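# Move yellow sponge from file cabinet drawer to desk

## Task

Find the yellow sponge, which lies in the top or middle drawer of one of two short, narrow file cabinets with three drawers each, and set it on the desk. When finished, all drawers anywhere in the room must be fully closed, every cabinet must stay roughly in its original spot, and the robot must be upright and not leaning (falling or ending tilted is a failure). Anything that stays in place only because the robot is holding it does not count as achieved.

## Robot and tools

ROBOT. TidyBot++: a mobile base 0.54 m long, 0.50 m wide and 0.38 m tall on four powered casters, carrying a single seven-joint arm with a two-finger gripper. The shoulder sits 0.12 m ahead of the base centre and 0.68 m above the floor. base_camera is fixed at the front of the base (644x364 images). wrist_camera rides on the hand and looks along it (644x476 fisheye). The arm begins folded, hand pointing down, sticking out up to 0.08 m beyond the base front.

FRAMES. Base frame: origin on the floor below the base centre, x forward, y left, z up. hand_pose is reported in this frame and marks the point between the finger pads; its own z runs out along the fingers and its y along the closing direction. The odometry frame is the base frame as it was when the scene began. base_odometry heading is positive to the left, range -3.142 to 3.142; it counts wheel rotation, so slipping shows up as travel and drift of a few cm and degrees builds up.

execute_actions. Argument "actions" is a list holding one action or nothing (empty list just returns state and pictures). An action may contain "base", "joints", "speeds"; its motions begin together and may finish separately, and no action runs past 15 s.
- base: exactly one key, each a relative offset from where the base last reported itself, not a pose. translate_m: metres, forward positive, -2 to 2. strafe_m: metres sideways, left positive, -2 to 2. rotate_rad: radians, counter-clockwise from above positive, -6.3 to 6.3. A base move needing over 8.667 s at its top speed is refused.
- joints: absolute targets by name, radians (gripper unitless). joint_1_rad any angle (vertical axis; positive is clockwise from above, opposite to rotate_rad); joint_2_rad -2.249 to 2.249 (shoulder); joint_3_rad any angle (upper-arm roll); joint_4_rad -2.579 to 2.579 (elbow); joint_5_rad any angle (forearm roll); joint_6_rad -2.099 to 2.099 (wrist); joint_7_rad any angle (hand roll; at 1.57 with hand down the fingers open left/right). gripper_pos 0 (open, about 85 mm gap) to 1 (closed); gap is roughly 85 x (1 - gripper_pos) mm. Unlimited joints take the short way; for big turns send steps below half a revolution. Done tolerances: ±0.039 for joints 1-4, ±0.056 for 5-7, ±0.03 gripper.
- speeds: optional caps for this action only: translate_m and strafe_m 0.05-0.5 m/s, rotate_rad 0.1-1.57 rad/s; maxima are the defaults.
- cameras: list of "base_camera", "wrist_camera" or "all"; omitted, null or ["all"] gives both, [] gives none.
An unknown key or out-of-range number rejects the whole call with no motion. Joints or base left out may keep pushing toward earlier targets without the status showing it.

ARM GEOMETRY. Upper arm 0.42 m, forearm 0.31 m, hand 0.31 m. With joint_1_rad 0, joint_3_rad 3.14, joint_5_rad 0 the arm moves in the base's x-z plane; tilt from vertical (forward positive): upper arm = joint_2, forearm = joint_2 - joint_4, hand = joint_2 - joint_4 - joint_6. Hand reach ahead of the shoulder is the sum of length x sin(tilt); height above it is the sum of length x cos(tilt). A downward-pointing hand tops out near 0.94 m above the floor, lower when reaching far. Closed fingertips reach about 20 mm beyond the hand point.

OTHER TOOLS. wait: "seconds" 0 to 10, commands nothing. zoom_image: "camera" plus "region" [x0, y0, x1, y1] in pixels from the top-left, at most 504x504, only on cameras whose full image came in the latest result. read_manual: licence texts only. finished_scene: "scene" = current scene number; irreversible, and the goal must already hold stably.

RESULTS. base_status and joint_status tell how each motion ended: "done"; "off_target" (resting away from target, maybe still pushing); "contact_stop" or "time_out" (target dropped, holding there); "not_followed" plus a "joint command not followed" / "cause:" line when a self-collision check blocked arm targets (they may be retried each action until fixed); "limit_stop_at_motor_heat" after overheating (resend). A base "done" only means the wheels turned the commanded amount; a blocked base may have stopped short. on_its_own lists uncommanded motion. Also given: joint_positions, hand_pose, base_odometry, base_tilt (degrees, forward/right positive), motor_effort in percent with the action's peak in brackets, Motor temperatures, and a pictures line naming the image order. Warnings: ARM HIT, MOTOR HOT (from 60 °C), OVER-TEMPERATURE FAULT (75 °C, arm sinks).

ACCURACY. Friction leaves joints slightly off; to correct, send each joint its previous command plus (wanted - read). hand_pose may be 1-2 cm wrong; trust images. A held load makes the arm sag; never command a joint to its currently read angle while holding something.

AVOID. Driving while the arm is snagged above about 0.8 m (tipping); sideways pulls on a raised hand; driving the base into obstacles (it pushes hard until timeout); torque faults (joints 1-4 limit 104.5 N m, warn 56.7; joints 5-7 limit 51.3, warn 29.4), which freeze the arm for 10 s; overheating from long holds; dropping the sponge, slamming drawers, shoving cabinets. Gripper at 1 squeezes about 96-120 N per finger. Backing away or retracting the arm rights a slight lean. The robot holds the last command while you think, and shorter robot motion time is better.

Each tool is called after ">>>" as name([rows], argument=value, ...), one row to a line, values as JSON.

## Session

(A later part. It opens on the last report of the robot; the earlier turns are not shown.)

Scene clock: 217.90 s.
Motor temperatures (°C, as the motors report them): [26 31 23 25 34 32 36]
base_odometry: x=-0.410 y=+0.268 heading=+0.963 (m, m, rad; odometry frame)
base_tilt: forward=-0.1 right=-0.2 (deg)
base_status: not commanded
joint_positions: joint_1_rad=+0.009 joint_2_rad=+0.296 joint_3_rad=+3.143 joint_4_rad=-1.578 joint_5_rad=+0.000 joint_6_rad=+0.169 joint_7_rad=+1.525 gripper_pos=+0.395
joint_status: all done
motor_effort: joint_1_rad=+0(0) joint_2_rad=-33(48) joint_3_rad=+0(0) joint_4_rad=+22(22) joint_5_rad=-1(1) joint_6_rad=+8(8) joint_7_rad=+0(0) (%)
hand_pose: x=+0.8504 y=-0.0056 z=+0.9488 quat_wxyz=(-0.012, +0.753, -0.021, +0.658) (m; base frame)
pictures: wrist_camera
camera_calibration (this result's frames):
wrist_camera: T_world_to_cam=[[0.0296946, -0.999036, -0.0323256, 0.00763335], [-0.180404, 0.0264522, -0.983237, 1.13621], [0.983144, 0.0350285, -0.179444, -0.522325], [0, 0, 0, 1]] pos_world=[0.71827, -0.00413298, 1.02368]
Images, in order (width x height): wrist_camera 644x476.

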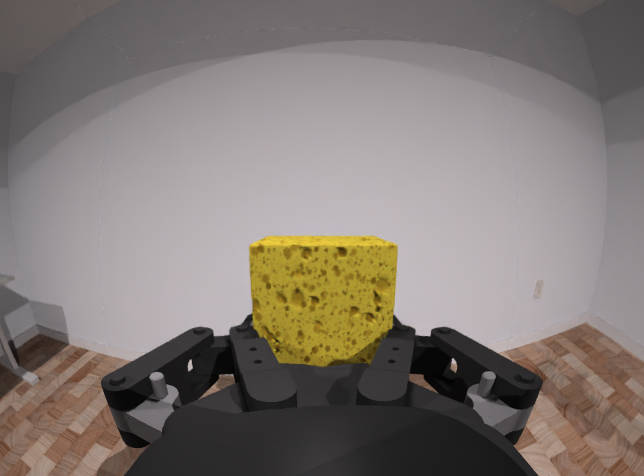

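>>> execute_actions([
  {"base":{"rotate_rad":1.57},"joints":{"joint_6_rad":-0.2}},
], cameras=["wrist_camera"])

Scene clock: 225.80 s.
Motor temperatures (°C, as the motors report them): [26 31 23 25 34 32 36]
base_odometry: x=-0.410 y=+0.268 heading=+2.533 (m, m, rad; odometry frame)
base_tilt: forward=-0.1 right=-0.1 (deg)
base_status: done
joint_positions: joint_1_rad=-0.008 joint_2_rad=+0.306 joint_3_rad=+3.132 joint_4_rad=-1.590 joint_5_rad=+0.000 joint_6_rad=-0.183 joint_7_rad=+1.525 gripper_pos=+0.395
joint_status: all done
motor_effort: joint_1_rad=+0(4) joint_2_rad=-32(35) joint_3_rad=+0(4) joint_4_rad=+22(24) joint_5_rad=-1(0) joint_6_rad=+7(8) joint_7_rad=+0(0) (%)
hand_pose: x=+0.8155 y=+0.0129 z=+0.8312 quat_wxyz=(-0.017, +0.862, -0.013, +0.506) (m; base frame)
pictures: wrist_camera
camera_calibration (this result's frames):
wrist_camera: T_world_to_cam=[[0.0417243, -0.997995, -0.0475835, 0.0261226], [-0.527801, 0.0184212, -0.849169, 1.18571], [0.848343, 0.0605455, -0.525974, -0.112177], [0, 0, 0, 1]] pos_world=[0.719892, 0.0110198, 0.949106]
Images, in order (width x height): wrist_camera 644x476.

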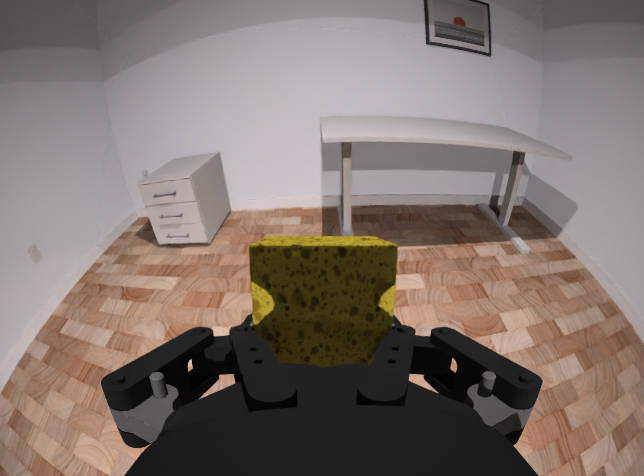

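>>> execute_actions([
  {"base":{"strafe_m":-0.6},"joints":{"joint_1_rad":0,"joint_2_rad":0.3,"joint_4_rad":-1.0,"joint_6_rad":-1.5}},
], cameras=[])

>>> execute_actions([
  {"base":{"translate_m":1.1}},
])

Scene clock: 245.43 s.
Motor temperatures (°C, as the motors report them): [26 31 23 25 34 32 36]
base_odometry: x=-0.067 y=+0.761 heading=+2.534 (m, m, rad; odometry frame)
base_tilt: forward=-0.1 right=-0.1 (deg)
base_status: done
joint_positions: joint_1_rad=-0.004 joint_2_rad=+0.306 joint_3_rad=+3.132 joint_4_rad=-1.022 joint_5_rad=+0.000 joint_6_rad=-1.468 joint_7_rad=+1.525 gripper_pos=+0.395
joint_status: all done
motor_effort: joint_1_rad=+0(3) joint_2_rad=-30(34) joint_3_rad=+0(3) joint_4_rad=+19(23) joint_5_rad=-1(0) joint_6_rad=+3(8) joint_7_rad=+0(0) (%)
hand_pose: x=+0.6560 y=+0.0077 z=+0.8657 quat_wxyz=(-0.006, +0.985, -0.016, +0.172) (m; base frame)
pictures: none
No camera images: the call's "cameras" was empty. Leave "cameras" out to get every camera's image.

Scene clock: 249.00 s.
Motor temperatures (°C, as the motors report them): [26 31 23 25 34 32 36]
base_odometry: x=-0.970 y=+1.390 heading=+2.533 (m, m, rad; odometry frame)
base_tilt: forward=-0.1 right=-0.2 (deg)
base_status: done
joint_positions: joint_1_rad=-0.004 joint_2_rad=+0.303 joint_3_rad=+3.132 joint_4_rad=-1.021 joint_5_rad=+0.000 joint_6_rad=-1.469 joint_7_rad=+1.525 gripper_pos=+0.395
joint_status: not commanded
motor_effort: joint_1_rad=-1(1) joint_2_rad=-30(33) joint_3_rad=+1(1) joint_4_rad=+19(20) joint_5_rad=-1(2) joint_6_rad=+3(3) joint_7_rad=+0(0) (%)
hand_pose: x=+0.6555 y=+0.0077 z=+0.8676 quat_wxyz=(-0.006, +0.985, -0.016, +0.173) (m; base frame)
pictures: base_camera, wrist_camera
camera_calibration (this result's frames):
wrist_camera: T_world_to_cam=[[0.00200257, -0.998605, -0.052758, 0.0598954], [-0.95515, 0.0137124, -0.295804, 0.932386], [0.296115, 0.0509842, -0.953791, 0.776265], [0, 0, 0, 1]] pos_world=[0.660585, 0.00744943, 1.01936]
Images, in order (width x height): base_camera 644x364, wrist_camera 644x476.

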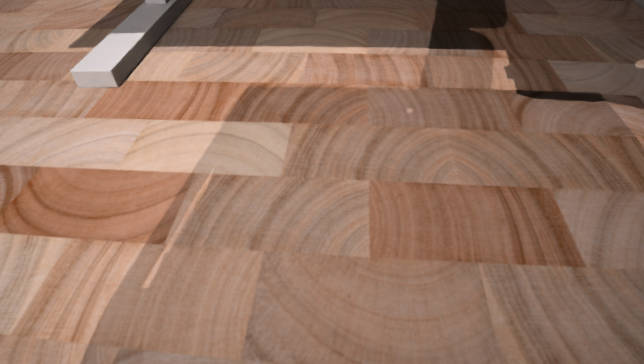

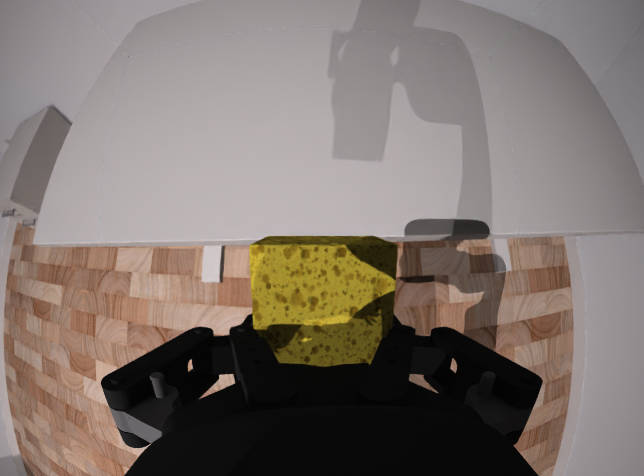

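>>> execute_actions([
  {"base":{"translate_m":0.28}},
], cameras=[])

>>> execute_actions([
  {"joints":{"joint_4_rad":-1.22,"joint_6_rad":-1.42}},
])

Scene clock: 259.07 s.
Motor temperatures (°C, as the motors report them): [26 31 23 25 34 32 36]
base_odometry: x=-1.199 y=+1.550 heading=+2.533 (m, m, rad; odometry frame)
base_tilt: forward=-0.1 right=-0.2 (deg)
base_status: done
joint_positions: joint_1_rad=-0.004 joint_2_rad=+0.306 joint_3_rad=+3.132 joint_4_rad=-1.020 joint_5_rad=+0.000 joint_6_rad=-1.470 joint_7_rad=+1.525 gripper_pos=+0.395
joint_status: not commanded
motor_effort: joint_1_rad=-1(0) joint_2_rad=-30(33) joint_3_rad=+1(0) joint_4_rad=+18(20) joint_5_rad=-1(1) joint_6_rad=+3(4) joint_7_rad=+0(0) (%)
hand_pose: x=+0.6561 y=+0.0077 z=+0.8661 quat_wxyz=(-0.006, +0.985, -0.016, +0.172) (m; base frame)
pictures: none
No camera images: the call's "cameras" was empty. Leave "cameras" out to get every camera's image.

Scene clock: 260.30 s.
Motor temperatures (°C, as the motors report them): [26 31 23 25 34 32 36]
base_odometry: x=-1.199 y=+1.550 heading=+2.533 (m, m, rad; odometry frame)
base_tilt: forward=+0.0 right=-0.2 (deg)
base_status: not commanded
joint_positions: joint_1_rad=-0.004 joint_2_rad=+0.306 joint_3_rad=+3.132 joint_4_rad=-1.202 joint_5_rad=+0.000 joint_6_rad=-1.457 joint_7_rad=+1.525 gripper_pos=+0.395
joint_status: all done
motor_effort: joint_1_rad=+0(0) joint_2_rad=-29(31) joint_3_rad=+0(0) joint_4_rad=+18(19) joint_5_rad=-1(1) joint_6_rad=+1(2) joint_7_rad=+0(0) (%)
hand_pose: x=+0.6140 y=+0.0073 z=+0.7966 quat_wxyz=(-0.004, +0.996, -0.016, +0.088) (m; base frame)
pictures: base_camera, wrist_camera
camera_calibration (this result's frames):
wrist_camera: T_world_to_cam=[[-0.00637319, -0.998717, -0.0502366, 0.0590328], [-0.991587, 0.012807, -0.12881, 0.761032], [0.129288, 0.048993, -0.990396, 0.852529], [0, 0, 0, 1]] pos_world=[0.644784, 0.00744264, 0.945335]
Images, in order (width x height): base_camera 644x364, wrist_camera 644x476.

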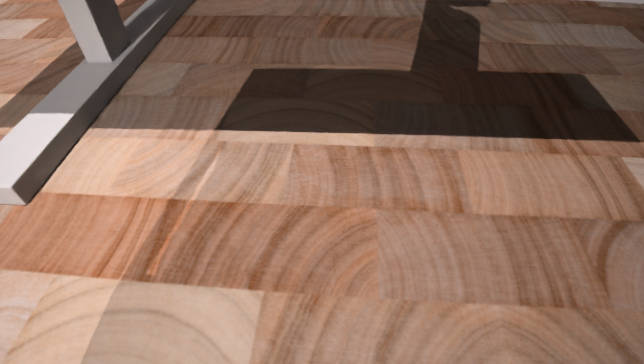

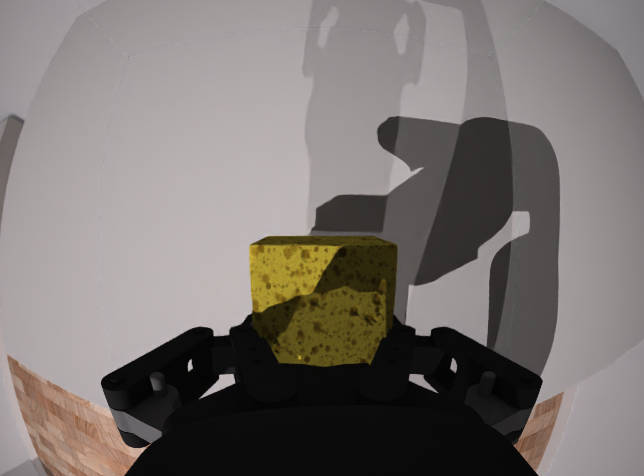

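>>> execute_actions([
  {"joints":{"joint_2_rad":0.37,"joint_6_rad":-1.37}},
], cameras=["wrist_camera"])

Scene clock: 270.03 s.
Motor temperatures (°C, as the motors report them): [26 31 23 25 34 32 36]
base_odometry: x=-1.199 y=+1.550 heading=+2.533 (m, m, rad; odometry frame)
base_tilt: forward=-0.1 right=-0.2 (deg)
base_status: not commanded
joint_positions: joint_1_rad=-0.004 joint_2_rad=+0.370 joint_3_rad=+3.132 joint_4_rad=-1.202 joint_5_rad=+0.000 joint_6_rad=-1.404 joint_7_rad=+1.525 gripper_pos=+0.395
joint_status: all done
motor_effort: joint_1_rad=+0(1) joint_2_rad=-32(34) joint_3_rad=+0(0) joint_4_rad=+18(19) joint_5_rad=-1(1) joint_6_rad=+1(1) joint_7_rad=+0(0) (%)
hand_pose: x=+0.6364 y=+0.0076 z=+0.7665 quat_wxyz=(-0.004, +0.996, -0.017, +0.082) (m; base frame)
pictures: wrist_camera
camera_calibration (this result's frames):
wrist_camera: T_world_to_cam=[[-0.00716409, -0.998696, -0.0505539, 0.0586271], [-0.993103, 0.0130222, -0.11652, 0.770969], [0.117026, 0.0493705, -0.991901, 0.828739], [0, 0, 0, 1]] pos_world=[0.669087, 0.00759566, 0.914824]
Images, in order (width x height): wrist_camera 644x476.

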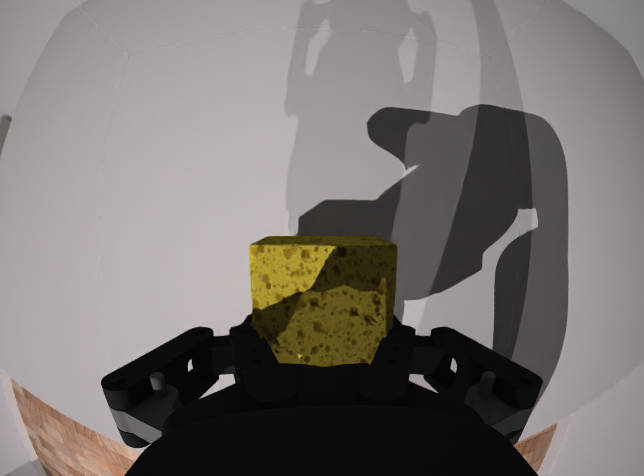

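No contact yet; a bit lower.

>>> execute_actions([
  {"joints":{"joint_2_rad":0.41,"joint_6_rad":-1.33}},
], cameras=["wrist_camera"])

Scene clock: 274.83 s.
Motor temperatures (°C, as the motors report them): [26 31 23 25 34 32 36]
base_odometry: x=-1.199 y=+1.550 heading=+2.533 (m, m, rad; odometry frame)
base_tilt: forward=+0.0 right=-0.1 (deg)
base_status: not commanded
joint_positions: joint_1_rad=-0.004 joint_2_rad=+0.405 joint_3_rad=+3.132 joint_4_rad=-1.202 joint_5_rad=+0.000 joint_6_rad=-1.364 joint_7_rad=+1.525 gripper_pos=+0.395
joint_status: all done
motor_effort: joint_1_rad=-1(0) joint_2_rad=-33(34) joint_3_rad=+0(0) joint_4_rad=+18(19) joint_5_rad=-1(1) joint_6_rad=+1(1) joint_7_rad=+0(0) (%)
hand_pose: x=+0.6515 y=+0.0077 z=+0.7502 quat_wxyz=(-0.004, +0.996, -0.017, +0.085) (m; base frame)
pictures: wrist_camera
camera_calibration (this result's frames):
wrist_camera: T_world_to_cam=[[-0.00704989, -0.998676, -0.0509501, 0.0582868], [-0.992493, 0.0132093, -0.121587, 0.787393], [0.122099, 0.0497104, -0.991272, 0.806978], [0, 0, 0, 1]] pos_world=[0.683362, 0.00769351, 0.898641]
Images, in order (width x height): wrist_camera 644x476.

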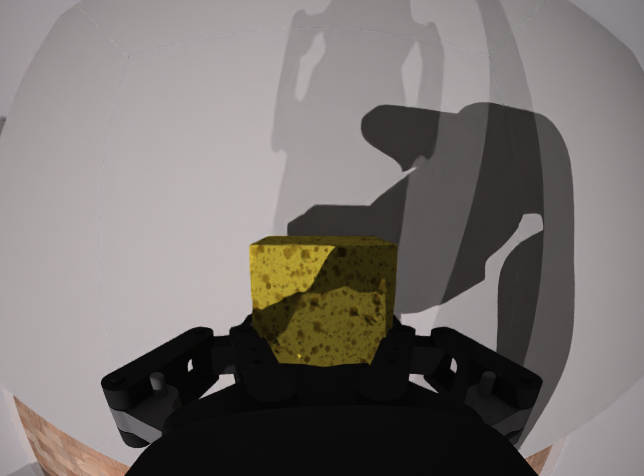

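>>> execute_actions([
  {"joints":{"joint_2_rad":0.46,"joint_6_rad":-1.27}},
], cameras=["wrist_camera"])

Scene clock: 280.03 s.
Motor temperatures (°C, as the motors report them): [26 31 23 25 34 32 36]
base_odometry: x=-1.199 y=+1.550 heading=+2.533 (m, m, rad; odometry frame)
base_tilt: forward=-0.1 right=-0.2 (deg)
base_status: not commanded
joint_positions: joint_1_rad=-0.004 joint_2_rad=+0.417 joint_3_rad=+3.132 joint_4_rad=-1.202 joint_5_rad=+0.000 joint_6_rad=-1.315 joint_7_rad=+1.525 gripper_pos=+0.395
joint_status: joint_2_rad off_target (ended at +0.417, target +0.460); the others done
motor_effort: joint_1_rad=+0(0) joint_2_rad=-25(33) joint_3_rad=+1(0) joint_4_rad=+15(19) joint_5_rad=-1(1) joint_6_rad=+4(5) joint_7_rad=+0(0) (%)
hand_pose: x=+0.6672 y=+0.0079 z=+0.7469 quat_wxyz=(-0.005, +0.994, -0.017, +0.103) (m; base frame)
pictures: wrist_camera
camera_calibration (this result's frames):
wrist_camera: T_world_to_cam=[[-0.00530567, -0.998647, -0.0517389, 0.0578325], [-0.987219, 0.0134721, -0.158797, 0.826864], [0.159279, 0.0502351, -0.985955, 0.773034], [0, 0, 0, 1]] pos_world=[0.693475, 0.00778117, 0.896472]
Images, in order (width x height): wrist_camera 644x476.

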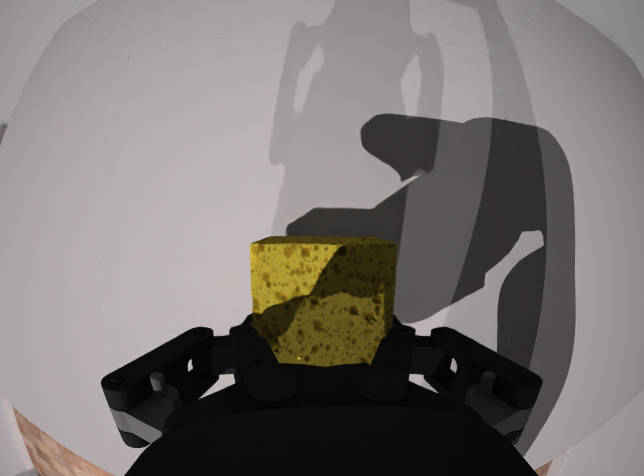

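Contact. Release and lift.

>>> execute_actions([
  {"joints":{"joint_2_rad":0.42,"gripper_pos":0}},
], cameras=[])

>>> execute_actions([
  {"joints":{"joint_2_rad":0.15,"joint_4_rad":-1.2}},
], cameras=["wrist_camera"])

>>> execute_actions([
  {"base":{"translate_m":-0.3},"joints":{"joint_6_rad":-0.9}},
], cameras=["wrist_camera"])

Scene clock: 288.77 s.
Motor temperatures (°C, as the motors report them): [26 31 23 25 34 32 36]
base_odometry: x=-1.199 y=+1.550 heading=+2.533 (m, m, rad; odometry frame)
base_tilt: forward=+0.0 right=-0.1 (deg)
base_status: not commanded
joint_positions: joint_1_rad=-0.004 joint_2_rad=+0.413 joint_3_rad=+3.132 joint_4_rad=-1.203 joint_5_rad=+0.000 joint_6_rad=-1.307 joint_7_rad=+1.525 gripper_pos=+0.000
joint_status: all done
motor_effort: joint_1_rad=+0(0) joint_2_rad=-33(34) joint_3_rad=+0(0) joint_4_rad=+19(19) joint_5_rad=-1(1) joint_6_rad=+2(4) joint_7_rad=+0(0) (%)
hand_pose: x=+0.6692 y=+0.0079 z=+0.7488 quat_wxyz=(-0.005, +0.994, -0.017, +0.109) (m; base frame)
pictures: none
No camera images: the call's "cameras" was empty. Leave "cameras" out to get every camera's image.

Scene clock: 290.37 s.
Motor temperatures (°C, as the motors report them): [26 31 23 25 34 32 36]
base_odometry: x=-1.199 y=+1.550 heading=+2.533 (m, m, rad; odometry frame)
base_tilt: forward=-0.1 right=-0.2 (deg)
base_status: not commanded
joint_positions: joint_1_rad=-0.004 joint_2_rad=+0.145 joint_3_rad=+3.132 joint_4_rad=-1.203 joint_5_rad=+0.000 joint_6_rad=-1.306 joint_7_rad=+1.525 gripper_pos=+0.000
joint_status: all done
motor_effort: joint_1_rad=+0(0) joint_2_rad=-25(36) joint_3_rad=+0(0) joint_4_rad=+19(20) joint_5_rad=-1(1) joint_6_rad=+4(4) joint_7_rad=+0(0) (%)
hand_pose: x=+0.6318 y=+0.0078 z=+0.8927 quat_wxyz=(-0.008, +0.970, -0.016, +0.241) (m; base frame)
pictures: wrist_camera
camera_calibration (this result's frames):
wrist_camera: T_world_to_cam=[[0.00934377, -0.998585, -0.0523463, 0.0563538], [-0.904855, 0.0138379, -0.425495, 1.00115], [0.425618, 0.0513415, -0.903445, 0.680457], [0, 0, 0, 1]] pos_world=[0.615754, 0.00748453, 1.04369]
Images, in order (width x height): wrist_camera 644x476.

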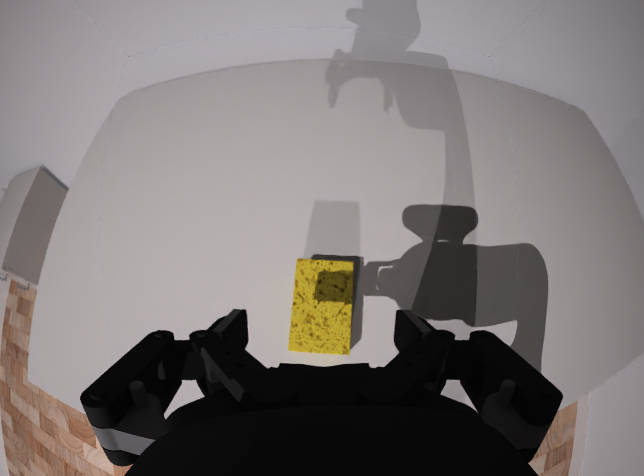

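Scene clock: 292.33 s.
Motor temperatures (°C, as the motors report them): [26 31 23 25 34 32 36]
base_odometry: x=-0.953 y=+1.379 heading=+2.532 (m, m, rad; odometry frame)
base_tilt: forward=-0.1 right=-0.1 (deg)
base_status: done
joint_positions: joint_1_rad=-0.004 joint_2_rad=+0.145 joint_3_rad=+3.133 joint_4_rad=-1.203 joint_5_rad=-0.001 joint_6_rad=-0.915 joint_7_rad=+1.525 gripper_pos=+0.000
joint_status: all done
motor_effort: joint_1_rad=+0(4) joint_2_rad=-27(29) joint_3_rad=+1(5) joint_4_rad=+21(22) joint_5_rad=-1(1) joint_6_rad=+6(7) joint_7_rad=+0(0) (%)
hand_pose: x=+0.7260 y=+0.0086 z=+0.9689 quat_wxyz=(-0.013, +0.905, -0.015, +0.425) (m; base frame)
pictures: wrist_camera
camera_calibration (this result's frames):
wrist_camera: T_world_to_cam=[[0.0283962, -0.998326, -0.0503876, 0.0445487], [-0.674228, 0.018086, -0.738302, 1.25437], [0.737977, 0.0549377, -0.672586, 0.258679], [0, 0, 0, 1]] pos_world=[0.65357, 0.00757631, 1.10234]
Images, in order (width x height): wrist_camera 644x476.

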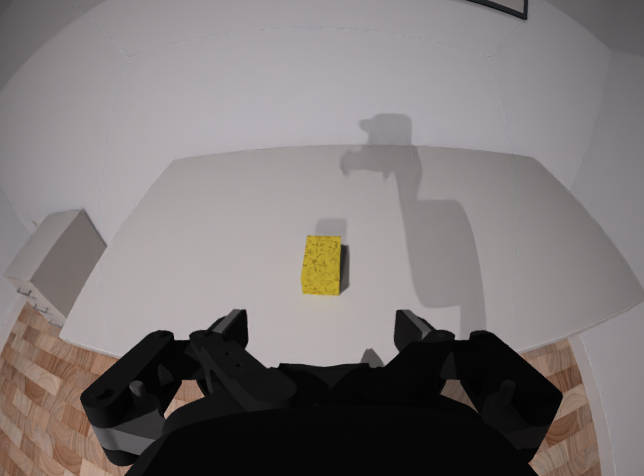

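>>> finished_scene(scene=1)

The scene is finished: the task was done.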